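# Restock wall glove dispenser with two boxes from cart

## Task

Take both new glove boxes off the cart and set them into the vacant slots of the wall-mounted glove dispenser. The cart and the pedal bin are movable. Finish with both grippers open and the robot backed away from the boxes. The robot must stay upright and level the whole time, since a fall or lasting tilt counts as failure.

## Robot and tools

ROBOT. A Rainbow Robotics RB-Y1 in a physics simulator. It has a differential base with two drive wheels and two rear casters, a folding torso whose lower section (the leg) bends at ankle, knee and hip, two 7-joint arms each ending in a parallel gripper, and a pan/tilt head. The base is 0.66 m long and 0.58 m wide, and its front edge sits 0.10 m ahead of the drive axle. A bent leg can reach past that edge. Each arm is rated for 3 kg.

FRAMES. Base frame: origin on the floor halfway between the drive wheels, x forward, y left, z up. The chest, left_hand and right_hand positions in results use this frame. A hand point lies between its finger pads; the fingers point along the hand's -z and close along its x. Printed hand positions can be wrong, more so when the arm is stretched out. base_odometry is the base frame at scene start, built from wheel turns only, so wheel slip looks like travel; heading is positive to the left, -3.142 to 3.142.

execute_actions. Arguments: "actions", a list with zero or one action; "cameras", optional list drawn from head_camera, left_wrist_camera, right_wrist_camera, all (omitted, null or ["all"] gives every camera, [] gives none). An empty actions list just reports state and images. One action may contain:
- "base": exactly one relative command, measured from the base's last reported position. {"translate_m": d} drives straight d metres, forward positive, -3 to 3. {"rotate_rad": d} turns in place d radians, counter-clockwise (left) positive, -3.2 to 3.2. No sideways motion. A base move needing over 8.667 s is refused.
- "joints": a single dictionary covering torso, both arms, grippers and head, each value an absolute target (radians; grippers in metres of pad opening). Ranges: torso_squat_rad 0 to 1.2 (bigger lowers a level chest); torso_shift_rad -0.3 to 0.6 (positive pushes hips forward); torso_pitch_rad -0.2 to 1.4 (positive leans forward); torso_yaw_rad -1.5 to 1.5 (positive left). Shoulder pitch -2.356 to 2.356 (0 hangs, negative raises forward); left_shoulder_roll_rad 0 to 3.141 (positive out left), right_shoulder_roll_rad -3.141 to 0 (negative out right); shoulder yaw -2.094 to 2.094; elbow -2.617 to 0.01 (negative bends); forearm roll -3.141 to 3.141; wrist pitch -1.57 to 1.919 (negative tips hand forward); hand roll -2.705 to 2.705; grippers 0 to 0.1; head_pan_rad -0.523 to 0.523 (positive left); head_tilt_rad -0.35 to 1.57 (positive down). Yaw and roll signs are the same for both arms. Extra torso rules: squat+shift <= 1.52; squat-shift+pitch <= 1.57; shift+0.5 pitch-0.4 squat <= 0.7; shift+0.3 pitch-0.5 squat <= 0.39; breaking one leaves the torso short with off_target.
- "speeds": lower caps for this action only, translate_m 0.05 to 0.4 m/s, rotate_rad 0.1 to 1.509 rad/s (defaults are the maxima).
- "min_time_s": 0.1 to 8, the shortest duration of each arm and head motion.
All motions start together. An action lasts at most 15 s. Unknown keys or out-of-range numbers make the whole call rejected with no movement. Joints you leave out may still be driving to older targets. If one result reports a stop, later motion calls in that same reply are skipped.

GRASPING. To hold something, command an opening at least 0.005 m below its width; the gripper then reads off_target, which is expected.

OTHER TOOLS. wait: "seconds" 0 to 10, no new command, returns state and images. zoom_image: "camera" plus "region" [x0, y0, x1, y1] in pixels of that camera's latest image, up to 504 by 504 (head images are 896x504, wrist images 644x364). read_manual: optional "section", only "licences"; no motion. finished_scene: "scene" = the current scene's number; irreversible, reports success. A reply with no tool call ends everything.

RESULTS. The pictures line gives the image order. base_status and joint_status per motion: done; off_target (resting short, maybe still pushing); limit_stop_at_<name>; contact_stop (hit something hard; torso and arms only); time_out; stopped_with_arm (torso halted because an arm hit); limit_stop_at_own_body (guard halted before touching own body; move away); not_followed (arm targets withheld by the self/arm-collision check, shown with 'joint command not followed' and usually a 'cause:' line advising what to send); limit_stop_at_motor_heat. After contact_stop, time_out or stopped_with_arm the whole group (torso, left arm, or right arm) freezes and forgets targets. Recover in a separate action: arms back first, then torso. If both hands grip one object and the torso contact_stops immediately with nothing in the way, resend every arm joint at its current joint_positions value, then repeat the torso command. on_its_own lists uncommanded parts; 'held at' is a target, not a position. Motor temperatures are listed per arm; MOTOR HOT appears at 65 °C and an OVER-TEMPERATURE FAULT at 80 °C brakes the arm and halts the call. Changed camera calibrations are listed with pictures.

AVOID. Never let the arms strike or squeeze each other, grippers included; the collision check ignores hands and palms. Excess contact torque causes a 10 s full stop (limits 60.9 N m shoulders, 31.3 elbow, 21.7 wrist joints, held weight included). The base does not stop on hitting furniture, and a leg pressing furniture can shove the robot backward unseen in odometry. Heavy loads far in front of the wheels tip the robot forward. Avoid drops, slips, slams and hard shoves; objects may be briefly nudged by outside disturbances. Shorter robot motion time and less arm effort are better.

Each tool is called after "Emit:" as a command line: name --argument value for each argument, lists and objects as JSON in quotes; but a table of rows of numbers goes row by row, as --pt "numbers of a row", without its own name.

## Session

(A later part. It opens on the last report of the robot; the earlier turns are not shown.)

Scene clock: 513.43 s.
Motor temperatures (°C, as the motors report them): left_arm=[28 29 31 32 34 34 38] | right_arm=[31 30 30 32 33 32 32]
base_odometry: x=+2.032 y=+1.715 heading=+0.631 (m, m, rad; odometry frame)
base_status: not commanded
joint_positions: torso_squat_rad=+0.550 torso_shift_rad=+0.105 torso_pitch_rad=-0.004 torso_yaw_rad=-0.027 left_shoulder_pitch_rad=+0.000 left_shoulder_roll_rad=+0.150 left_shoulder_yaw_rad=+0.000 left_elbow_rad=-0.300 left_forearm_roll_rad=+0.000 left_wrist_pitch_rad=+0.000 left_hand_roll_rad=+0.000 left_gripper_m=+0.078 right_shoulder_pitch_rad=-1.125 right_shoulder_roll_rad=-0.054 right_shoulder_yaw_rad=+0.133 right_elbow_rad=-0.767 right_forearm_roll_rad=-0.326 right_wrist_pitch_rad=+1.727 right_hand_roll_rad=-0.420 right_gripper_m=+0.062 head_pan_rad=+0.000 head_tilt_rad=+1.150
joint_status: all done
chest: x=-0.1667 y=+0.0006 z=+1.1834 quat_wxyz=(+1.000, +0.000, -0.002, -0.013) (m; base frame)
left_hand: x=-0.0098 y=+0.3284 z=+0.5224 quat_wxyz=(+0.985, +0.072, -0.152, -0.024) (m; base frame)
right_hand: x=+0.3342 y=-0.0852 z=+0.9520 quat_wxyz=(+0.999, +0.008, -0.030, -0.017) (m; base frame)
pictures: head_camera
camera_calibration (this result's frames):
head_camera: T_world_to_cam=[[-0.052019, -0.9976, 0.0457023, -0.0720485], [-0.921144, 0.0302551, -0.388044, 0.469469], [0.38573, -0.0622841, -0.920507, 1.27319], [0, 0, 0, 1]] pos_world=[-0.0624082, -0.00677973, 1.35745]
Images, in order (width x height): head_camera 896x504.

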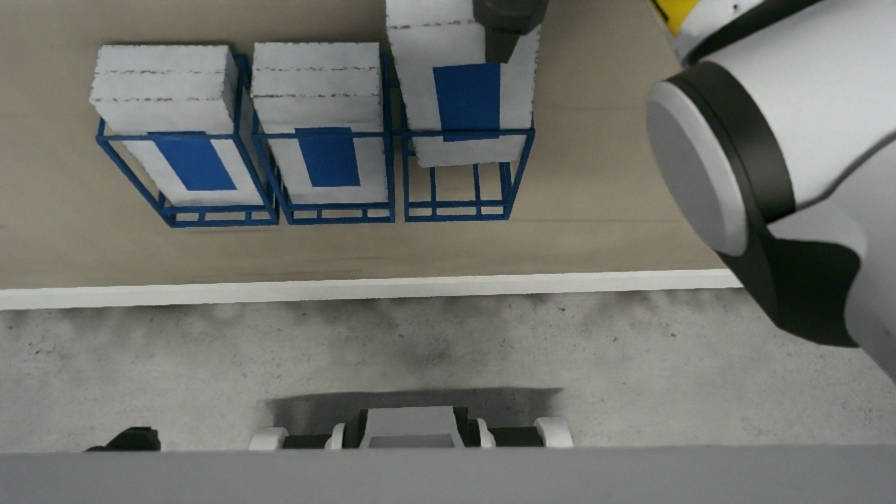

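Emit:
execute_actions --actions '[{"joints":{"right_shoulder_roll_rad":-0.078},"min_time_s":1}]' --cameras '["head_camera"]'

Emit:
execute_actions --actions '[{"joints":{"right_shoulder_roll_rad":-0.066},"min_time_s":1}]' --cameras '["head_camera"]'

Emit:
execute_actions --actions '[{"joints":{"torso_squat_rad":0.7,"torso_shift_rad":0.118}}]' --cameras '["head_camera"]'

Scene clock: 520.53 s.
Motor temperatures (°C, as the motors report them): left_arm=[28 29 31 32 34 34 38] | right_arm=[31 30 30 32 33 32 32]
base_odometry: x=+2.032 y=+1.715 heading=+0.631 (m, m, rad; odometry frame)
base_status: not commanded
joint_positions: torso_squat_rad=+0.550 torso_shift_rad=+0.105 torso_pitch_rad=-0.004 torso_yaw_rad=-0.027 left_shoulder_pitch_rad=+0.000 left_shoulder_roll_rad=+0.150 left_shoulder_yaw_rad=+0.000 left_elbow_rad=-0.300 left_forearm_roll_rad=+0.000 left_wrist_pitch_rad=+0.000 left_hand_roll_rad=+0.000 left_gripper_m=+0.078 right_shoulder_pitch_rad=-1.125 right_shoulder_roll_rad=-0.076 right_shoulder_yaw_rad=+0.133 right_elbow_rad=-0.767 right_forearm_roll_rad=-0.326 right_wrist_pitch_rad=+1.727 right_hand_roll_rad=-0.420 right_gripper_m=+0.062 head_pan_rad=+0.000 head_tilt_rad=+1.150
joint_status: all done
chest: x=-0.1667 y=+0.0006 z=+1.1834 quat_wxyz=(+1.000, +0.000, -0.002, -0.013) (m; base frame)
left_hand: x=-0.0098 y=+0.3284 z=+0.5224 quat_wxyz=(+0.985, +0.072, -0.152, -0.024) (m; base frame)
right_hand: x=+0.3387 y=-0.0980 z=+0.9542 quat_wxyz=(+0.999, +0.003, -0.034, -0.026) (m; base frame)
pictures: head_camera
camera_calibration (this result's frames):
head_camera: T_world_to_cam=[[-0.0520189, -0.9976, 0.0457022, -0.0720483], [-0.921143, 0.0302549, -0.388047, 0.469471], [0.385733, -0.062284, -0.920506, 1.27319], [0, 0, 0, 1]] pos_world=[-0.0624097, -0.00677964, 1.35745]
Images, in order (width x height): head_camera 896x504.

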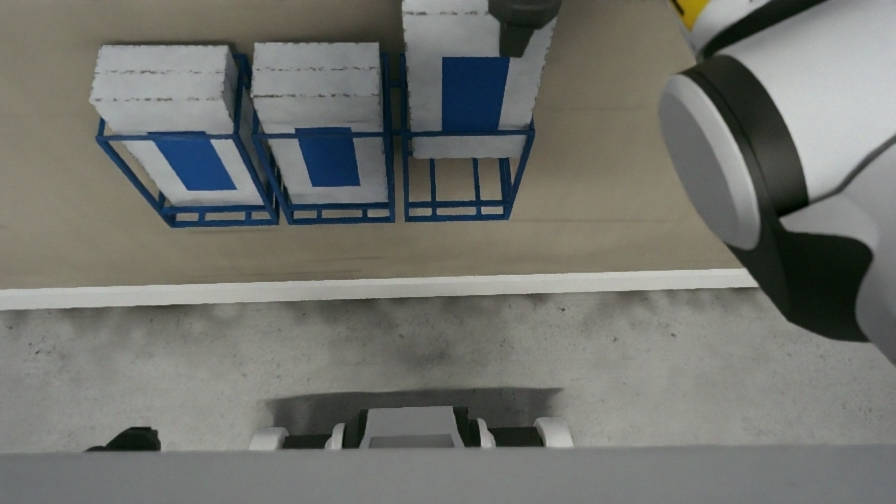

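Scene clock: 521.83 s.
Motor temperatures (°C, as the motors report them): left_arm=[28 29 31 32 34 34 38] | right_arm=[31 30 30 32 33 32 32]
base_odometry: x=+2.032 y=+1.715 heading=+0.631 (m, m, rad; odometry frame)
base_status: not commanded
joint_positions: torso_squat_rad=+0.550 torso_shift_rad=+0.105 torso_pitch_rad=-0.004 torso_yaw_rad=-0.027 left_shoulder_pitch_rad=+0.000 left_shoulder_roll_rad=+0.150 left_shoulder_yaw_rad=+0.000 left_elbow_rad=-0.300 left_forearm_roll_rad=+0.000 left_wrist_pitch_rad=+0.000 left_hand_roll_rad=+0.000 left_gripper_m=+0.078 right_shoulder_pitch_rad=-1.125 right_shoulder_roll_rad=-0.066 right_shoulder_yaw_rad=+0.133 right_elbow_rad=-0.767 right_forearm_roll_rad=-0.326 right_wrist_pitch_rad=+1.727 right_hand_roll_rad=-0.420 right_gripper_m=+0.062 head_pan_rad=+0.000 head_tilt_rad=+1.150
joint_status: all done
chest: x=-0.1667 y=+0.0006 z=+1.1834 quat_wxyz=(+1.000, +0.000, -0.002, -0.013) (m; base frame)
left_hand: x=-0.0098 y=+0.3284 z=+0.5224 quat_wxyz=(+0.985, +0.072, -0.152, -0.024) (m; base frame)
right_hand: x=+0.3366 y=-0.0919 z=+0.9531 quat_wxyz=(+0.999, +0.005, -0.032, -0.022) (m; base frame)
pictures: head_camera
camera_calibration (this result's frames):
head_camera: T_world_to_cam=[[-0.0520192, -0.9976, 0.0457022, -0.0720484], [-0.921143, 0.0302551, -0.388047, 0.469471], [0.385733, -0.0622841, -0.920506, 1.27319], [0, 0, 0, 1]] pos_world=[-0.0624096, -0.00677975, 1.35745]
Images, in order (width x height): head_camera 896x504.

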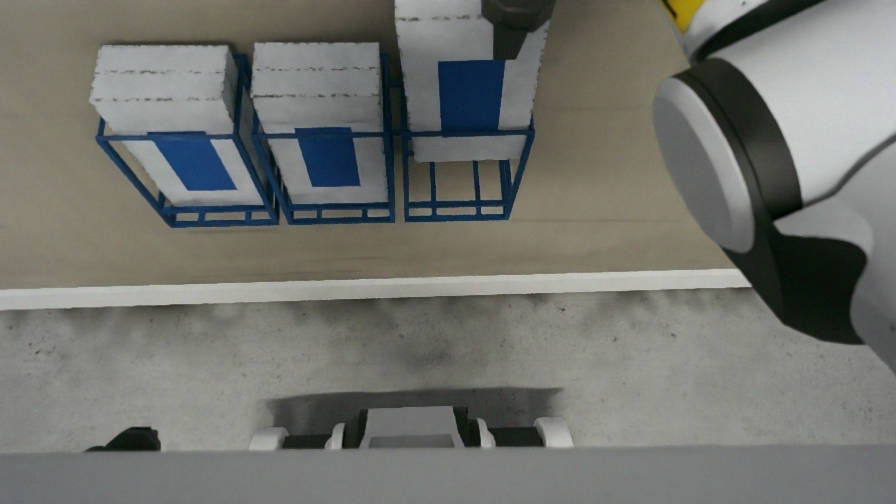

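Scene clock: 523.13 s.
Motor temperatures (°C, as the motors report them): left_arm=[28 29 31 32 34 34 38] | right_arm=[31 30 30 32 33 32 32]
base_odometry: x=+2.032 y=+1.715 heading=+0.631 (m, m, rad; odometry frame)
base_status: not commanded
joint_positions: torso_squat_rad=+0.700 torso_shift_rad=+0.118 torso_pitch_rad=-0.005 torso_yaw_rad=-0.027 left_shoulder_pitch_rad=+0.000 left_shoulder_roll_rad=+0.150 left_shoulder_yaw_rad=+0.000 left_elbow_rad=-0.300 left_forearm_roll_rad=+0.000 left_wrist_pitch_rad=+0.000 left_hand_roll_rad=+0.000 left_gripper_m=+0.078 right_shoulder_pitch_rad=-1.125 right_shoulder_roll_rad=-0.066 right_shoulder_yaw_rad=+0.133 right_elbow_rad=-0.767 right_forearm_roll_rad=-0.325 right_wrist_pitch_rad=+1.728 right_hand_roll_rad=-0.420 right_gripper_m=+0.062 head_pan_rad=+0.000 head_tilt_rad=+1.150
joint_status: all done
chest: x=-0.1664 y=+0.0006 z=+1.1216 quat_wxyz=(+1.000, +0.000, -0.002, -0.013) (m; base frame)
left_hand: x=-0.0092 y=+0.3283 z=+0.4607 quat_wxyz=(+0.985, +0.072, -0.152, -0.024) (m; base frame)
right_hand: x=+0.3369 y=-0.0921 z=+0.8914 quat_wxyz=(+0.999, +0.005, -0.032, -0.022) (m; base frame)
pictures: head_camera
camera_calibration (this result's frames):
head_camera: T_world_to_cam=[[-0.0520359, -0.9976, 0.0456828, -0.0692472], [-0.920998, 0.0302547, -0.388392, 0.446198], [0.386077, -0.0622841, -0.920361, 1.21609], [0, 0, 0, 1]] pos_world=[-0.0621615, -0.00683742, 1.29571]
Images, in order (width x height): head_camera 896x504.

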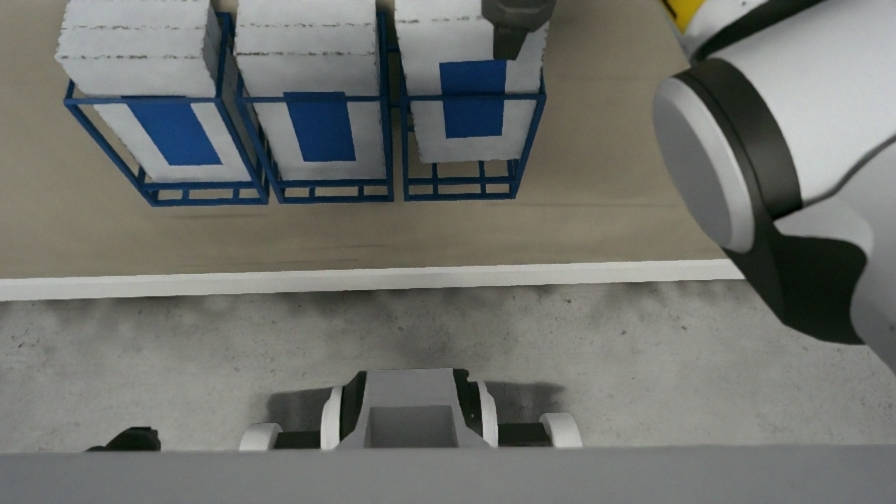

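Emit:
execute_actions --actions '[{"joints":{"right_shoulder_roll_rad":-0.078},"min_time_s":1}]' --cameras '["head_camera"]'

Emit:
execute_actions --actions '[{"joints":{"torso_squat_rad":0.81,"torso_shift_rad":0.13}}]' --cameras '["head_camera"]'

Scene clock: 528.87 s.
Motor temperatures (°C, as the motors report them): left_arm=[28 29 31 32 34 34 38] | right_arm=[31 30 30 32 33 32 32]
base_odometry: x=+2.032 y=+1.715 heading=+0.631 (m, m, rad; odometry frame)
base_status: not commanded
joint_positions: torso_squat_rad=+0.700 torso_shift_rad=+0.118 torso_pitch_rad=-0.005 torso_yaw_rad=-0.027 left_shoulder_pitch_rad=+0.000 left_shoulder_roll_rad=+0.150 left_shoulder_yaw_rad=+0.000 left_elbow_rad=-0.300 left_forearm_roll_rad=+0.000 left_wrist_pitch_rad=+0.000 left_hand_roll_rad=+0.000 left_gripper_m=+0.078 right_shoulder_pitch_rad=-1.125 right_shoulder_roll_rad=-0.076 right_shoulder_yaw_rad=+0.133 right_elbow_rad=-0.767 right_forearm_roll_rad=-0.326 right_wrist_pitch_rad=+1.728 right_hand_roll_rad=-0.420 right_gripper_m=+0.062 head_pan_rad=+0.000 head_tilt_rad=+1.150
joint_status: all done
chest: x=-0.1664 y=+0.0006 z=+1.1216 quat_wxyz=(+1.000, +0.000, -0.002, -0.013) (m; base frame)
left_hand: x=-0.0092 y=+0.3283 z=+0.4607 quat_wxyz=(+0.985, +0.072, -0.152, -0.024) (m; base frame)
right_hand: x=+0.3390 y=-0.0981 z=+0.8925 quat_wxyz=(+0.999, +0.003, -0.034, -0.026) (m; base frame)
pictures: head_camera
camera_calibration (this result's frames):
head_camera: T_world_to_cam=[[-0.0520357, -0.9976, 0.0456825, -0.069247], [-0.920998, 0.0302547, -0.388392, 0.446198], [0.386077, -0.0622837, -0.920361, 1.21609], [0, 0, 0, 1]] pos_world=[-0.0621613, -0.00683763, 1.29571]
Images, in order (width x height): head_camera 896x504.

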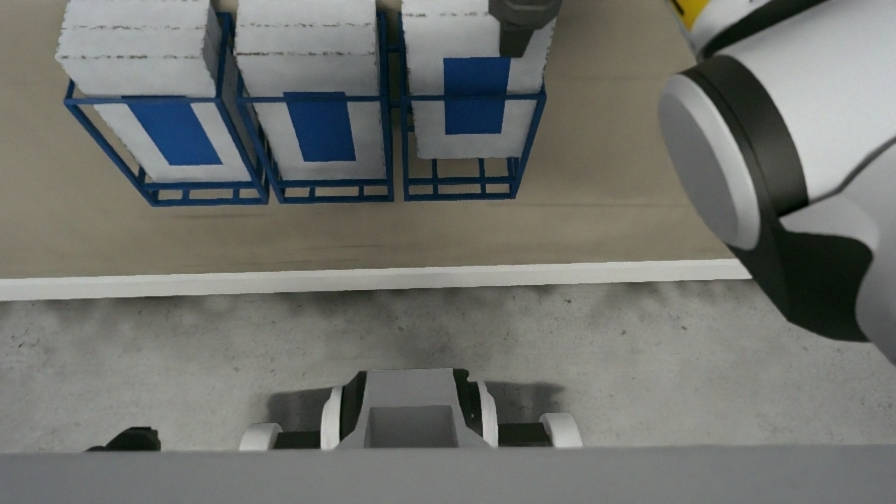

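Scene clock: 530.00 s.
Motor temperatures (°C, as the motors report them): left_arm=[28 29 31 32 34 34 38] | right_arm=[31 30 30 32 33 32 32]
base_odometry: x=+2.032 y=+1.715 heading=+0.631 (m, m, rad; odometry frame)
base_status: not commanded
joint_positions: torso_squat_rad=+0.810 torso_shift_rad=+0.129 torso_pitch_rad=-0.007 torso_yaw_rad=-0.027 left_shoulder_pitch_rad=+0.000 left_shoulder_roll_rad=+0.150 left_shoulder_yaw_rad=+0.000 left_elbow_rad=-0.300 left_forearm_roll_rad=+0.000 left_wrist_pitch_rad=+0.000 left_hand_roll_rad=+0.000 left_gripper_m=+0.078 right_shoulder_pitch_rad=-1.131 right_shoulder_roll_rad=-0.077 right_shoulder_yaw_rad=+0.132 right_elbow_rad=-0.771 right_forearm_roll_rad=-0.326 right_wrist_pitch_rad=+1.727 right_hand_roll_rad=-0.420 right_gripper_m=+0.062 head_pan_rad=+0.000 head_tilt_rad=+1.150
joint_status: all done
chest: x=-0.1678 y=+0.0006 z=+1.0685 quat_wxyz=(+1.000, +0.000, -0.003, -0.013) (m; base frame)
left_hand: x=-0.0094 y=+0.3283 z=+0.4078 quat_wxyz=(+0.985, +0.072, -0.153, -0.024) (m; base frame)
right_hand: x=+0.3405 y=-0.0968 z=+0.8448 quat_wxyz=(+0.999, +0.003, -0.040, -0.025) (m; base frame)
pictures: head_camera
camera_calibration (this result's frames):
head_camera: T_world_to_cam=[[-0.0520629, -0.997593, 0.0457899, -0.0669589], [-0.920224, 0.0301133, -0.390232, 0.426322], [0.387914, -0.0624535, -0.919577, 1.16723], [0, 0, 0, 1]] pos_world=[-0.0639609, -0.00673783, 1.24279]
Images, in order (width x height): head_camera 896x504.

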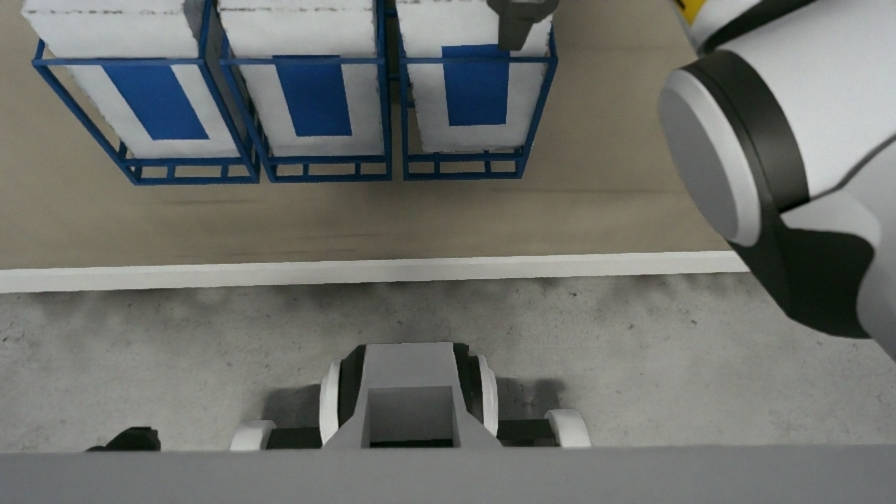

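Straight and past the side wires; release.

Emit:
execute_actions --actions '[{"joints":{"right_gripper_m":0.08}}]' --cameras '[]'

Emit:
execute_actions --actions '[{"joints":{"torso_squat_rad":0.25,"torso_shift_rad":0.09}}]' --cameras '["head_camera"]'

Emit:
execute_actions --actions '[{"base":{"translate_m":-0.7},"joints":{"head_tilt_rad":0.8,"right_shoulder_pitch_rad":0,"right_shoulder_roll_rad":-0.15,"right_shoulder_yaw_rad":0,"right_elbow_rad":-0.3,"right_forearm_roll_rad":0,"right_wrist_pitch_rad":0,"right_hand_roll_rad":0},"min_time_s":3}]' --cameras '["head_camera"]'

Scene clock: 537.67 s.
Motor temperatures (°C, as the motors report them): left_arm=[28 29 31 32 34 34 38] | right_arm=[30 30 30 31 33 32 32]
base_odometry: x=+2.032 y=+1.715 heading=+0.631 (m, m, rad; odometry frame)
base_status: not commanded
joint_positions: torso_squat_rad=+0.810 torso_shift_rad=+0.129 torso_pitch_rad=-0.006 torso_yaw_rad=-0.027 left_shoulder_pitch_rad=+0.000 left_shoulder_roll_rad=+0.150 left_shoulder_yaw_rad=+0.000 left_elbow_rad=-0.300 left_forearm_roll_rad=+0.000 left_wrist_pitch_rad=+0.000 left_hand_roll_rad=+0.000 left_gripper_m=+0.078 right_shoulder_pitch_rad=-1.130 right_shoulder_roll_rad=-0.078 right_shoulder_yaw_rad=+0.132 right_elbow_rad=-0.770 right_forearm_roll_rad=-0.325 right_wrist_pitch_rad=+1.728 right_hand_roll_rad=-0.420 right_gripper_m=+0.080 head_pan_rad=+0.000 head_tilt_rad=+1.150
joint_status: all done
chest: x=-0.1675 y=+0.0006 z=+1.0685 quat_wxyz=(+1.000, +0.000, -0.003, -0.013) (m; base frame)
left_hand: x=-0.0095 y=+0.3283 z=+0.4077 quat_wxyz=(+0.985, +0.072, -0.153, -0.024) (m; base frame)
right_hand: x=+0.3403 y=-0.0978 z=+0.8434 quat_wxyz=(+0.999, +0.003, -0.038, -0.026) (m; base frame)
pictures: none
No camera images: the call's "cameras" was empty. Leave "cameras" out to get every camera's image.

Scene clock: 540.43 s.
Motor temperatures (°C, as the motors report them): left_arm=[28 29 31 32 34 34 38] | right_arm=[30 30 30 31 33 32 32]
base_odometry: x=+2.032 y=+1.715 heading=+0.631 (m, m, rad; odometry frame)
base_status: not commanded
joint_positions: torso_squat_rad=+0.250 torso_shift_rad=+0.090 torso_pitch_rad=-0.004 torso_yaw_rad=-0.027 left_shoulder_pitch_rad=+0.000 left_shoulder_roll_rad=+0.150 left_shoulder_yaw_rad=+0.000 left_elbow_rad=-0.300 left_forearm_roll_rad=+0.000 left_wrist_pitch_rad=+0.000 left_hand_roll_rad=+0.000 left_gripper_m=+0.078 right_shoulder_pitch_rad=-1.125 right_shoulder_roll_rad=-0.078 right_shoulder_yaw_rad=+0.133 right_elbow_rad=-0.767 right_forearm_roll_rad=-0.325 right_wrist_pitch_rad=+1.728 right_hand_roll_rad=-0.420 right_gripper_m=+0.080 head_pan_rad=+0.000 head_tilt_rad=+1.150
joint_status: all done
chest: x=-0.1684 y=+0.0008 z=+1.2654 quat_wxyz=(+1.000, +0.000, -0.002, -0.013) (m; base frame)
left_hand: x=-0.0114 y=+0.3285 z=+0.6044 quat_wxyz=(+0.985, +0.072, -0.152, -0.024) (m; base frame)
right_hand: x=+0.3376 y=-0.0987 z=+1.0368 quat_wxyz=(+0.999, +0.002, -0.035, -0.027) (m; base frame)
pictures: head_camera
camera_calibration (this result's frames):
head_camera: T_world_to_cam=[[-0.0519649, -0.997595, 0.0458572, -0.0758964], [-0.921064, 0.0301317, -0.388244, 0.49999], [0.385929, -0.0624124, -0.920415, 1.34927], [0, 0, 0, 1]] pos_world=[-0.0641437, -0.00656814, 1.43949]
Images, in order (width x height): head_camera 896x504.

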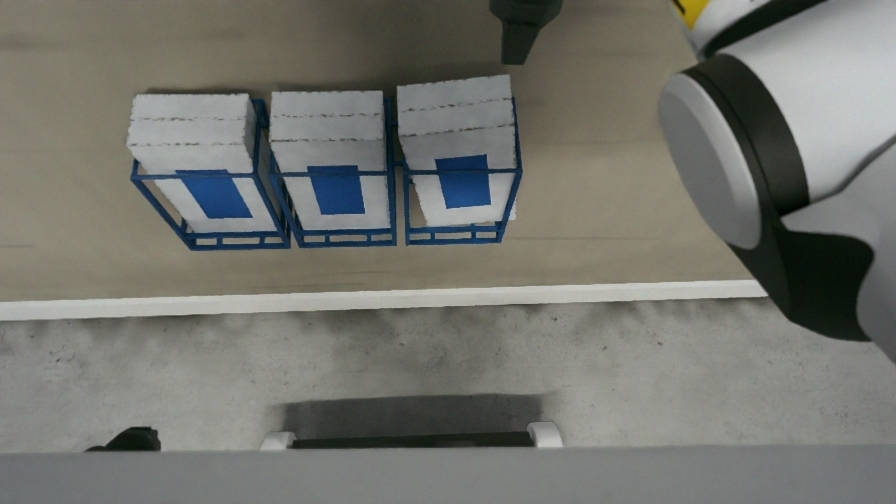

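Scene clock: 543.97 s.
Motor temperatures (°C, as the motors report them): left_arm=[28 29 31 32 34 34 38] | right_arm=[30 30 30 31 33 32 32]
base_odometry: x=+1.467 y=+1.302 heading=+0.633 (m, m, rad; odometry frame)
base_status: done
joint_positions: torso_squat_rad=+0.250 torso_shift_rad=+0.090 torso_pitch_rad=-0.005 torso_yaw_rad=-0.027 left_shoulder_pitch_rad=+0.000 left_shoulder_roll_rad=+0.150 left_shoulder_yaw_rad=+0.000 left_elbow_rad=-0.300 left_forearm_roll_rad=+0.000 left_wrist_pitch_rad=+0.000 left_hand_roll_rad=+0.000 left_gripper_m=+0.078 right_shoulder_pitch_rad=+0.000 right_shoulder_roll_rad=-0.150 right_shoulder_yaw_rad=+0.000 right_elbow_rad=-0.300 right_forearm_roll_rad=+0.000 right_wrist_pitch_rad=+0.000 right_hand_roll_rad=+0.000 right_gripper_m=+0.080 head_pan_rad=+0.000 head_tilt_rad=+0.800
joint_status: all done
chest: x=-0.1685 y=+0.0007 z=+1.2654 quat_wxyz=(+1.000, +0.000, -0.002, -0.013) (m; base frame)
left_hand: x=-0.0113 y=+0.3285 z=+0.6045 quat_wxyz=(+0.985, +0.072, -0.152, -0.024) (m; base frame)
right_hand: x=-0.0291 y=-0.3352 z=+0.6046 quat_wxyz=(+0.986, -0.076, -0.150, -0.002) (m; base frame)
pictures: head_camera
camera_calibration (this result's frames):
head_camera: T_world_to_cam=[[-0.0660782, -0.997222, 0.034386, -0.0612677], [-0.73205, 0.0250324, -0.680791, 0.956494], [0.678039, -0.0701577, -0.73167, 1.11578], [0, 0, 0, 1]] pos_world=[-0.0603879, -0.0067604, 1.46966]
Images, in order (width x height): head_camera 896x504.

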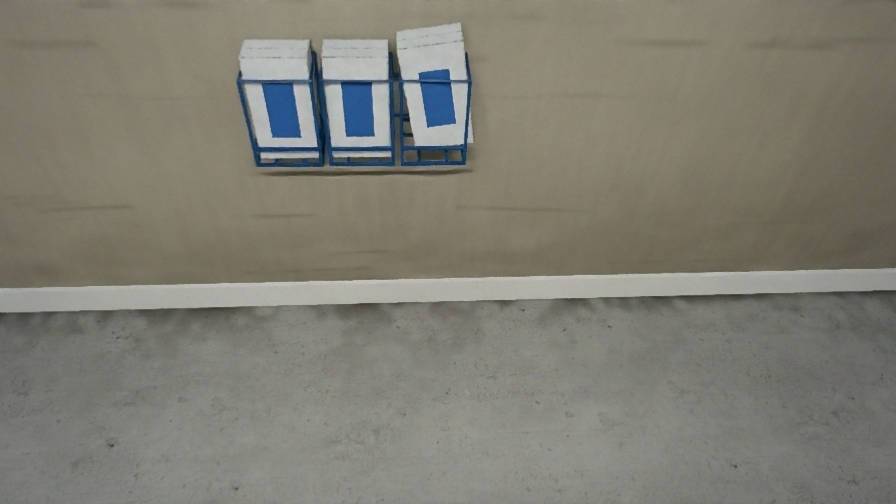

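Emit:
execute_actions --actions '[{"joints":{"head_tilt_rad":1.15,"right_gripper_m":0.085,"right_shoulder_pitch_rad":-1.125,"right_shoulder_roll_rad":-0.066,"right_shoulder_yaw_rad":0.133,"right_elbow_rad":-0.767,"right_forearm_roll_rad":-0.325,"right_wrist_pitch_rad":1.728,"right_hand_roll_rad":-0.42}}]' --cameras '[]'

Emit:
execute_actions --actions '[{"base":{"translate_m":0.7},"speeds":{"translate_m":0.2}}]' --cameras '[]'

Emit:
execute_actions --actions '[{"joints":{"torso_squat_rad":0.745,"torso_shift_rad":0.122}}]' --cameras '[]'

Emit:
execute_actions --actions '[{"joints":{"right_gripper_m":0.045}}]' --cameras '["head_camera"]'

Emit:
execute_actions --actions '[{"joints":{"torso_squat_rad":0.62,"torso_shift_rad":0.11}}]' --cameras '["head_camera"]'

Scene clock: 559.27 s.
Motor temperatures (°C, as the motors report them): left_arm=[28 29 31 31 34 34 38] | right_arm=[29 30 30 31 33 32 32]
base_odometry: x=+1.467 y=+1.302 heading=+0.633 (m, m, rad; odometry frame)
base_status: not commanded
joint_positions: torso_squat_rad=+0.250 torso_shift_rad=+0.090 torso_pitch_rad=-0.005 torso_yaw_rad=-0.027 left_shoulder_pitch_rad=+0.000 left_shoulder_roll_rad=+0.150 left_shoulder_yaw_rad=+0.000 left_elbow_rad=-0.300 left_forearm_roll_rad=+0.000 left_wrist_pitch_rad=+0.000 left_hand_roll_rad=+0.000 left_gripper_m=+0.078 right_shoulder_pitch_rad=-1.125 right_shoulder_roll_rad=-0.066 right_shoulder_yaw_rad=+0.133 right_elbow_rad=-0.767 right_forearm_roll_rad=-0.325 right_wrist_pitch_rad=+1.728 right_hand_roll_rad=-0.420 right_gripper_m=+0.085 head_pan_rad=+0.000 head_tilt_rad=+1.150
joint_status: all done
chest: x=-0.1685 y=+0.0007 z=+1.2654 quat_wxyz=(+1.000, +0.000, -0.002, -0.013) (m; base frame)
left_hand: x=-0.0113 y=+0.3285 z=+0.6045 quat_wxyz=(+0.985, +0.072, -0.152, -0.024) (m; base frame)
right_hand: x=+0.3350 y=-0.0921 z=+1.0355 quat_wxyz=(+0.999, +0.005, -0.032, -0.022) (m; base frame)
pictures: none
No camera images: the call's "cameras" was empty. Leave "cameras" out to get every camera's image.

Scene clock: 563.93 s.
Motor temperatures (°C, as the motors report them): left_arm=[28 29 31 31 34 34 38] | right_arm=[29 30 30 31 33 32 32]
base_odometry: x=+2.031 y=+1.716 heading=+0.634 (m, m, rad; odometry frame)
base_status: done
joint_positions: torso_squat_rad=+0.250 torso_shift_rad=+0.090 torso_pitch_rad=-0.005 torso_yaw_rad=-0.027 left_shoulder_pitch_rad=+0.000 left_shoulder_roll_rad=+0.150 left_shoulder_yaw_rad=+0.000 left_elbow_rad=-0.300 left_forearm_roll_rad=+0.000 left_wrist_pitch_rad=+0.000 left_hand_roll_rad=+0.000 left_gripper_m=+0.078 right_shoulder_pitch_rad=-1.125 right_shoulder_roll_rad=-0.066 right_shoulder_yaw_rad=+0.133 right_elbow_rad=-0.767 right_forearm_roll_rad=-0.325 right_wrist_pitch_rad=+1.728 right_hand_roll_rad=-0.420 right_gripper_m=+0.085 head_pan_rad=+0.000 head_tilt_rad=+1.150
joint_status: not commanded
chest: x=-0.1684 y=+0.0007 z=+1.2654 quat_wxyz=(+1.000, +0.000, -0.002, -0.013) (m; base frame)
left_hand: x=-0.0113 y=+0.3285 z=+0.6045 quat_wxyz=(+0.985, +0.072, -0.152, -0.024) (m; base frame)
right_hand: x=+0.3350 y=-0.0921 z=+1.0354 quat_wxyz=(+0.999, +0.005, -0.032, -0.022) (m; base frame)
pictures: none
No camera images: the call's "cameras" was empty. Leave "cameras" out to get every camera's image.

Scene clock: 566.47 s.
Motor temperatures (°C, as the motors report them): left_arm=[27 29 31 31 34 34 38] | right_arm=[29 30 30 31 33 32 32]
base_odometry: x=+2.031 y=+1.716 heading=+0.634 (m, m, rad; odometry frame)
base_status: not commanded
joint_positions: torso_squat_rad=+0.745 torso_shift_rad=+0.122 torso_pitch_rad=-0.005 torso_yaw_rad=-0.027 left_shoulder_pitch_rad=+0.000 left_shoulder_roll_rad=+0.150 left_shoulder_yaw_rad=+0.000 left_elbow_rad=-0.300 left_forearm_roll_rad=+0.000 left_wrist_pitch_rad=+0.000 left_hand_roll_rad=+0.000 left_gripper_m=+0.078 right_shoulder_pitch_rad=-1.125 right_shoulder_roll_rad=-0.066 right_shoulder_yaw_rad=+0.133 right_elbow_rad=-0.767 right_forearm_roll_rad=-0.325 right_wrist_pitch_rad=+1.728 right_hand_roll_rad=-0.420 right_gripper_m=+0.085 head_pan_rad=+0.000 head_tilt_rad=+1.150
joint_status: all done
chest: x=-0.1669 y=+0.0006 z=+1.1007 quat_wxyz=(+1.000, +0.000, -0.002, -0.013) (m; base frame)
left_hand: x=-0.0096 y=+0.3284 z=+0.4398 quat_wxyz=(+0.985, +0.072, -0.152, -0.024) (m; base frame)
right_hand: x=+0.3366 y=-0.0923 z=+0.8708 quat_wxyz=(+0.999, +0.005, -0.032, -0.022) (m; base frame)
pictures: none
No camera images: the call's "cameras" was empty. Leave "cameras" out to get every camera's image.

Scene clock: 567.37 s.
Motor temperatures (°C, as the motors report them): left_arm=[27 29 31 31 34 34 38] | right_arm=[30 30 30 31 33 32 32]
base_odometry: x=+2.031 y=+1.716 heading=+0.634 (m, m, rad; odometry frame)
base_status: not commanded
joint_positions: torso_squat_rad=+0.745 torso_shift_rad=+0.122 torso_pitch_rad=-0.005 torso_yaw_rad=-0.027 left_shoulder_pitch_rad=+0.000 left_shoulder_roll_rad=+0.150 left_shoulder_yaw_rad=+0.000 left_elbow_rad=-0.300 left_forearm_roll_rad=+0.000 left_wrist_pitch_rad=+0.000 left_hand_roll_rad=+0.000 left_gripper_m=+0.078 right_shoulder_pitch_rad=-1.125 right_shoulder_roll_rad=-0.066 right_shoulder_yaw_rad=+0.133 right_elbow_rad=-0.767 right_forearm_roll_rad=-0.325 right_wrist_pitch_rad=+1.728 right_hand_roll_rad=-0.420 right_gripper_m=+0.061 head_pan_rad=+0.000 head_tilt_rad=+1.150
joint_status: right_gripper_m off_target (ended at +0.061, target +0.045)
chest: x=-0.1669 y=+0.0006 z=+1.1007 quat_wxyz=(+1.000, +0.000, -0.002, -0.013) (m; base frame)
left_hand: x=-0.0096 y=+0.3284 z=+0.4398 quat_wxyz=(+0.985, +0.072, -0.152, -0.024) (m; base frame)
right_hand: x=+0.3366 y=-0.0923 z=+0.8708 quat_wxyz=(+0.999, +0.005, -0.032, -0.022) (m; base frame)
pictures: head_camera
camera_calibration (this result's frames):
head_camera: T_world_to_cam=[[-0.0520365, -0.9976, 0.0456835, -0.0683416], [-0.920932, 0.0302444, -0.388547, 0.437803], [0.386233, -0.06229, -0.920296, 1.19697], [0, 0, 0, 1]] pos_world=[-0.0626772, -0.00685959, 1.27479]
Images, in order (width x height): head_camera 896x504.

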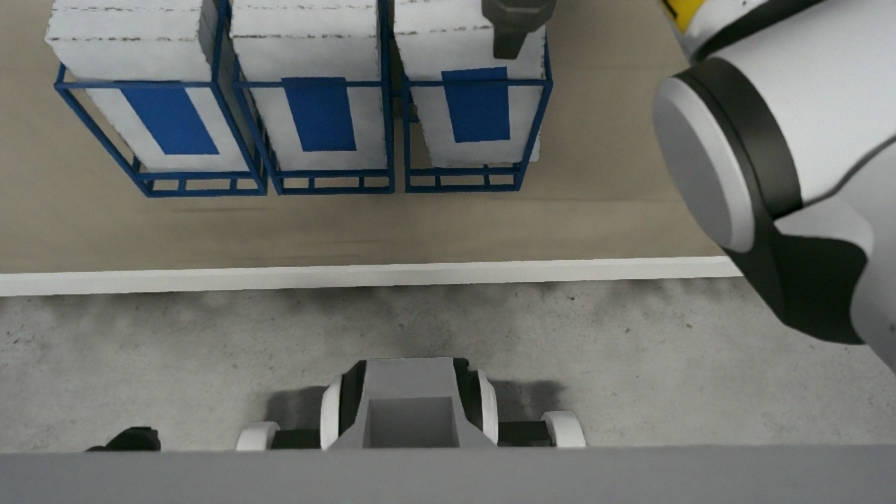

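Scene clock: 568.57 s.
Motor temperatures (°C, as the motors report them): left_arm=[27 29 31 31 34 34 38] | right_arm=[30 30 30 31 33 32 32]
base_odometry: x=+2.031 y=+1.716 heading=+0.634 (m, m, rad; odometry frame)
base_status: not commanded
joint_positions: torso_squat_rad=+0.620 torso_shift_rad=+0.110 torso_pitch_rad=-0.004 torso_yaw_rad=-0.027 left_shoulder_pitch_rad=+0.000 left_shoulder_roll_rad=+0.150 left_shoulder_yaw_rad=+0.000 left_elbow_rad=-0.300 left_forearm_roll_rad=+0.000 left_wrist_pitch_rad=+0.000 left_hand_roll_rad=+0.000 left_gripper_m=+0.078 right_shoulder_pitch_rad=-1.125 right_shoulder_roll_rad=-0.066 right_shoulder_yaw_rad=+0.133 right_elbow_rad=-0.767 right_forearm_roll_rad=-0.325 right_wrist_pitch_rad=+1.728 right_hand_roll_rad=-0.420 right_gripper_m=+0.061 head_pan_rad=+0.000 head_tilt_rad=+1.150
joint_status: all done
chest: x=-0.1667 y=+0.0006 z=+1.1562 quat_wxyz=(+1.000, +0.000, -0.002, -0.013) (m; base frame)
left_hand: x=-0.0097 y=+0.3284 z=+0.4952 quat_wxyz=(+0.985, +0.072, -0.152, -0.024) (m; base frame)
right_hand: x=+0.3364 y=-0.0921 z=+0.9258 quat_wxyz=(+0.999, +0.005, -0.032, -0.022) (m; base frame)
pictures: head_camera
camera_calibration (this result's frames):
head_camera: T_world_to_cam=[[-0.0520136, -0.9976, 0.0457101, -0.0708451], [-0.921134, 0.0302455, -0.388068, 0.458927], [0.385754, -0.0622899, -0.920497, 1.24814], [0, 0, 0, 1]] pos_world=[-0.0624267, -0.00680881, 1.33024]
Images, in order (width x height): head_camera 896x504.

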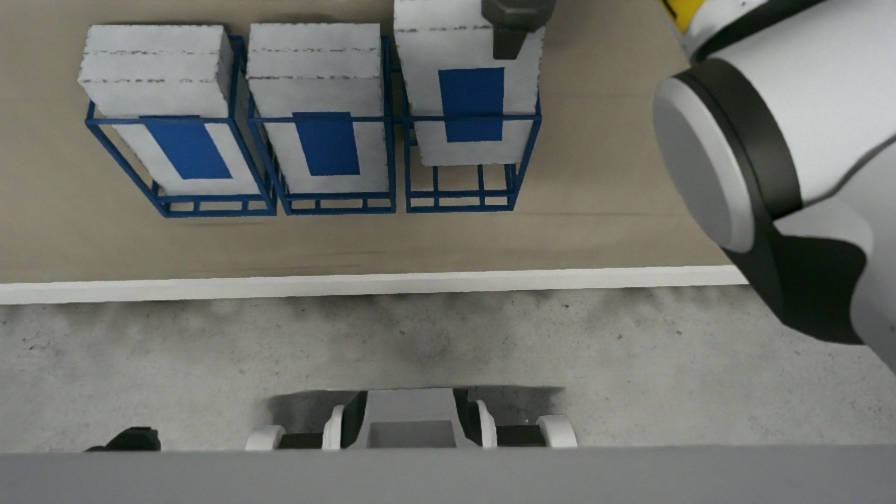

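Emit:
execute_actions --actions '[{"joints":{"right_shoulder_roll_rad":-0.095},"min_time_s":1}]' --cameras '["head_camera"]'

Emit:
execute_actions --actions '[{"joints":{"right_shoulder_roll_rad":-0.082},"min_time_s":1}]' --cameras '["head_camera"]'

Emit:
execute_actions --actions '[{"joints":{"torso_squat_rad":0.75,"torso_shift_rad":0.122}}]' --cameras '["head_camera"]'

Scene clock: 574.57 s.
Motor temperatures (°C, as the motors report them): left_arm=[27 29 31 31 34 34 38] | right_arm=[30 30 30 31 33 32 32]
base_odometry: x=+2.031 y=+1.716 heading=+0.634 (m, m, rad; odometry frame)
base_status: not commanded
joint_positions: torso_squat_rad=+0.620 torso_shift_rad=+0.110 torso_pitch_rad=-0.004 torso_yaw_rad=-0.027 left_shoulder_pitch_rad=+0.000 left_shoulder_roll_rad=+0.150 left_shoulder_yaw_rad=+0.000 left_elbow_rad=-0.300 left_forearm_roll_rad=+0.000 left_wrist_pitch_rad=+0.000 left_hand_roll_rad=+0.000 left_gripper_m=+0.078 right_shoulder_pitch_rad=-1.125 right_shoulder_roll_rad=-0.093 right_shoulder_yaw_rad=+0.133 right_elbow_rad=-0.767 right_forearm_roll_rad=-0.326 right_wrist_pitch_rad=+1.728 right_hand_roll_rad=-0.420 right_gripper_m=+0.061 head_pan_rad=+0.000 head_tilt_rad=+1.150
joint_status: all done
chest: x=-0.1667 y=+0.0006 z=+1.1562 quat_wxyz=(+1.000, +0.000, -0.002, -0.013) (m; base frame)
left_hand: x=-0.0097 y=+0.3284 z=+0.4952 quat_wxyz=(+0.985, +0.072, -0.152, -0.024) (m; base frame)
right_hand: x=+0.3417 y=-0.1078 z=+0.9285 quat_wxyz=(+0.999, -0.001, -0.036, -0.033) (m; base frame)
pictures: head_camera
camera_calibration (this result's frames):
head_camera: T_world_to_cam=[[-0.0520134, -0.9976, 0.0457102, -0.0708452], [-0.921134, 0.0302453, -0.388068, 0.458927], [0.385754, -0.06229, -0.920497, 1.24814], [0, 0, 0, 1]] pos_world=[-0.0624269, -0.00680878, 1.33024]
Images, in order (width x height): head_camera 896x504.

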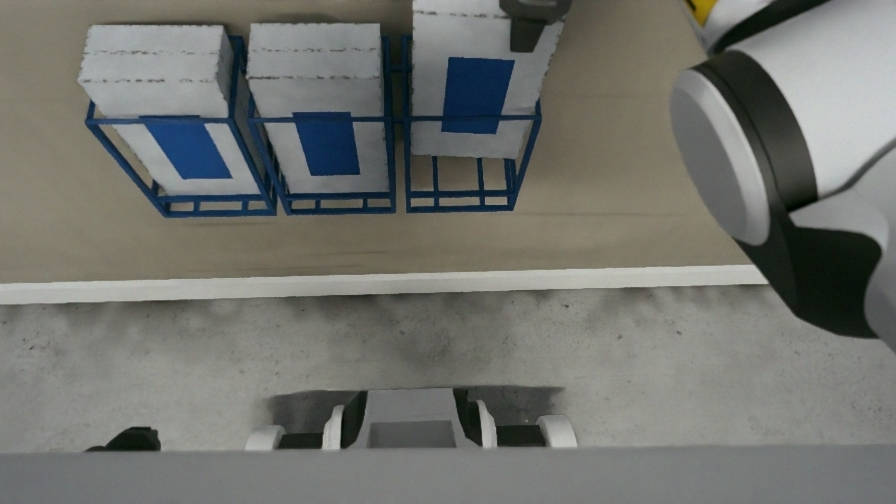

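Scene clock: 575.87 s.
Motor temperatures (°C, as the motors report them): left_arm=[27 29 31 31 34 34 38] | right_arm=[30 30 30 31 33 32 32]
base_odometry: x=+2.031 y=+1.716 heading=+0.634 (m, m, rad; odometry frame)
base_status: not commanded
joint_positions: torso_squat_rad=+0.620 torso_shift_rad=+0.110 torso_pitch_rad=-0.004 torso_yaw_rad=-0.027 left_shoulder_pitch_rad=+0.000 left_shoulder_roll_rad=+0.150 left_shoulder_yaw_rad=+0.000 left_elbow_rad=-0.300 left_forearm_roll_rad=+0.000 left_wrist_pitch_rad=+0.000 left_hand_roll_rad=+0.000 left_gripper_m=+0.078 right_shoulder_pitch_rad=-1.125 right_shoulder_roll_rad=-0.081 right_shoulder_yaw_rad=+0.133 right_elbow_rad=-0.767 right_forearm_roll_rad=-0.325 right_wrist_pitch_rad=+1.728 right_hand_roll_rad=-0.420 right_gripper_m=+0.061 head_pan_rad=+0.000 head_tilt_rad=+1.150
joint_status: all done
chest: x=-0.1667 y=+0.0006 z=+1.1562 quat_wxyz=(+1.000, +0.000, -0.002, -0.013) (m; base frame)
left_hand: x=-0.0097 y=+0.3284 z=+0.4952 quat_wxyz=(+0.985, +0.072, -0.152, -0.024) (m; base frame)
right_hand: x=+0.3395 y=-0.1011 z=+0.9273 quat_wxyz=(+0.999, +0.001, -0.034, -0.028) (m; base frame)
pictures: head_camera
camera_calibration (this result's frames):
head_camera: T_world_to_cam=[[-0.0520136, -0.9976, 0.0457103, -0.0708452], [-0.921134, 0.0302455, -0.388068, 0.458927], [0.385754, -0.0622902, -0.920497, 1.24814], [0, 0, 0, 1]] pos_world=[-0.0624268, -0.00680862, 1.33024]
Images, in order (width x height): head_camera 896x504.

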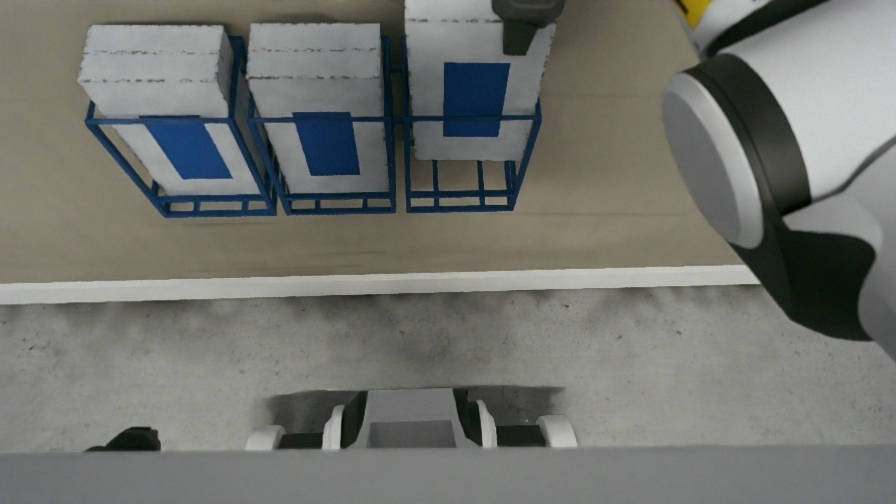

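Scene clock: 577.07 s.
Motor temperatures (°C, as the motors report them): left_arm=[27 29 31 31 34 34 38] | right_arm=[30 30 30 31 33 32 32]
base_odometry: x=+2.031 y=+1.716 heading=+0.634 (m, m, rad; odometry frame)
base_status: not commanded
joint_positions: torso_squat_rad=+0.750 torso_shift_rad=+0.122 torso_pitch_rad=-0.005 torso_yaw_rad=-0.027 left_shoulder_pitch_rad=+0.000 left_shoulder_roll_rad=+0.150 left_shoulder_yaw_rad=+0.000 left_elbow_rad=-0.300 left_forearm_roll_rad=+0.000 left_wrist_pitch_rad=+0.000 left_hand_roll_rad=+0.000 left_gripper_m=+0.078 right_shoulder_pitch_rad=-1.126 right_shoulder_roll_rad=-0.081 right_shoulder_yaw_rad=+0.133 right_elbow_rad=-0.768 right_forearm_roll_rad=-0.325 right_wrist_pitch_rad=+1.728 right_hand_roll_rad=-0.420 right_gripper_m=+0.061 head_pan_rad=+0.000 head_tilt_rad=+1.150
joint_status: all done
chest: x=-0.1673 y=+0.0006 z=+1.0983 quat_wxyz=(+1.000, +0.000, -0.003, -0.013) (m; base frame)
left_hand: x=-0.0098 y=+0.3284 z=+0.4375 quat_wxyz=(+0.985, +0.072, -0.153, -0.024) (m; base frame)
right_hand: x=+0.3396 y=-0.1007 z=+0.8708 quat_wxyz=(+0.999, +0.001, -0.036, -0.028) (m; base frame)
pictures: head_camera
camera_calibration (this result's frames):
head_camera: T_world_to_cam=[[-0.0520512, -0.9976, 0.0456663, -0.0682432], [-0.920805, 0.0302443, -0.388849, 0.436807], [0.386534, -0.0622898, -0.920169, 1.19488], [0, 0, 0, 1]] pos_world=[-0.0631987, -0.00686171, 1.27246]
Images, in order (width x height): head_camera 896x504.

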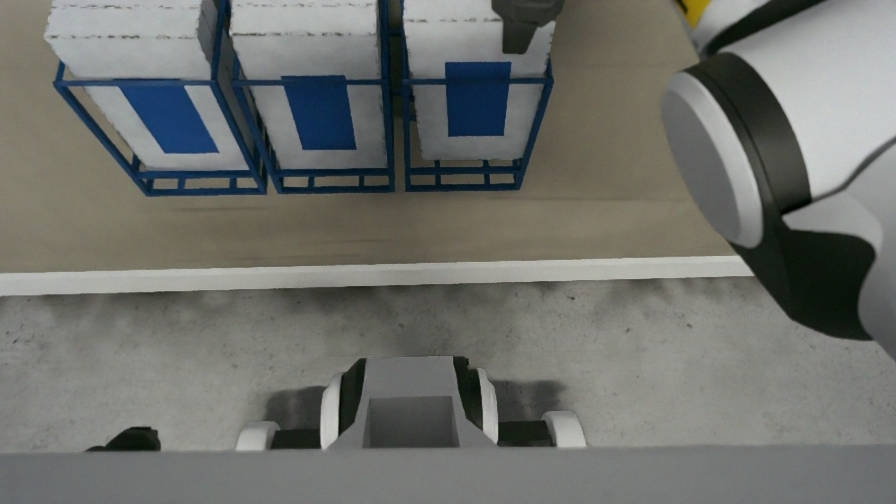

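Emit:
execute_actions --actions '[{"joints":{"right_shoulder_roll_rad":-0.073},"min_time_s":1}]' --cameras '["head_camera"]'

Emit:
execute_actions --actions '[{"joints":{"torso_squat_rad":0.83,"torso_shift_rad":0.133}}]' --cameras '["head_camera"]'

Scene clock: 582.47 s.
Motor temperatures (°C, as the motors report them): left_arm=[27 29 31 31 34 34 38] | right_arm=[30 30 30 31 33 32 32]
base_odometry: x=+2.031 y=+1.716 heading=+0.634 (m, m, rad; odometry frame)
base_status: not commanded
joint_positions: torso_squat_rad=+0.750 torso_shift_rad=+0.122 torso_pitch_rad=-0.005 torso_yaw_rad=-0.027 left_shoulder_pitch_rad=+0.000 left_shoulder_roll_rad=+0.150 left_shoulder_yaw_rad=+0.000 left_elbow_rad=-0.300 left_forearm_roll_rad=+0.000 left_wrist_pitch_rad=+0.000 left_hand_roll_rad=+0.000 left_gripper_m=+0.078 right_shoulder_pitch_rad=-1.126 right_shoulder_roll_rad=-0.073 right_shoulder_yaw_rad=+0.133 right_elbow_rad=-0.768 right_forearm_roll_rad=-0.325 right_wrist_pitch_rad=+1.728 right_hand_roll_rad=-0.420 right_gripper_m=+0.061 head_pan_rad=+0.000 head_tilt_rad=+1.150
joint_status: all done
chest: x=-0.1673 y=+0.0006 z=+1.0983 quat_wxyz=(+1.000, +0.000, -0.003, -0.013) (m; base frame)
left_hand: x=-0.0098 y=+0.3284 z=+0.4375 quat_wxyz=(+0.985, +0.072, -0.153, -0.024) (m; base frame)
right_hand: x=+0.3381 y=-0.0961 z=+0.8701 quat_wxyz=(+0.999, +0.003, -0.035, -0.024) (m; base frame)
pictures: head_camera
camera_calibration (this result's frames):
head_camera: T_world_to_cam=[[-0.0520515, -0.9976, 0.0456662, -0.0682432], [-0.920805, 0.0302446, -0.388849, 0.436807], [0.386534, -0.0622898, -0.920169, 1.19488], [0, 0, 0, 1]] pos_world=[-0.0631989, -0.00686183, 1.27246]
Images, in order (width x height): head_camera 896x504.

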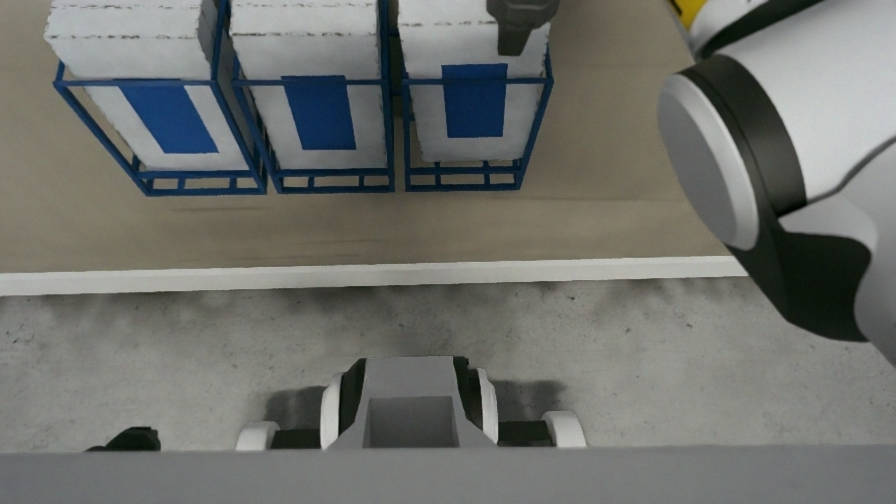

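Scene clock: 583.50 s.
Motor temperatures (°C, as the motors report them): left_arm=[27 29 31 31 34 34 38] | right_arm=[30 30 30 31 33 32 32]
base_odometry: x=+2.031 y=+1.716 heading=+0.634 (m, m, rad; odometry frame)
base_status: not commanded
joint_positions: torso_squat_rad=+0.830 torso_shift_rad=+0.132 torso_pitch_rad=-0.008 torso_yaw_rad=-0.027 left_shoulder_pitch_rad=+0.000 left_shoulder_roll_rad=+0.150 left_shoulder_yaw_rad=+0.000 left_elbow_rad=-0.300 left_forearm_roll_rad=+0.000 left_wrist_pitch_rad=+0.000 left_hand_roll_rad=+0.000 left_gripper_m=+0.078 right_shoulder_pitch_rad=-1.134 right_shoulder_roll_rad=-0.075 right_shoulder_yaw_rad=+0.132 right_elbow_rad=-0.772 right_forearm_roll_rad=-0.325 right_wrist_pitch_rad=+1.728 right_hand_roll_rad=-0.420 right_gripper_m=+0.062 head_pan_rad=+0.000 head_tilt_rad=+1.150
joint_status: all done
chest: x=-0.1683 y=+0.0006 z=+1.0581 quat_wxyz=(+1.000, +0.000, -0.004, -0.013) (m; base frame)
left_hand: x=-0.0091 y=+0.3283 z=+0.3976 quat_wxyz=(+0.985, +0.072, -0.154, -0.024) (m; base frame)
right_hand: x=+0.3407 y=-0.0949 z=+0.8365 quat_wxyz=(+0.999, +0.004, -0.042, -0.023) (m; base frame)
pictures: head_camera
camera_calibration (this result's frames):
head_camera: T_world_to_cam=[[-0.0521646, -0.99759, 0.0457558, -0.0665216], [-0.919827, 0.0301572, -0.391162, 0.422953], [0.38884, -0.0624922, -0.919184, 1.15761], [0, 0, 0, 1]] pos_world=[-0.0645499, -0.00677481, 1.23254]
Images, in order (width x height): head_camera 896x504.

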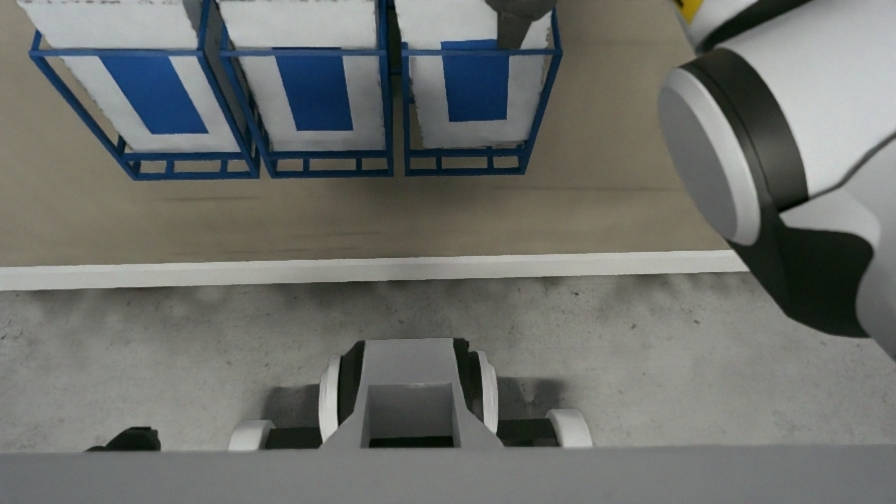

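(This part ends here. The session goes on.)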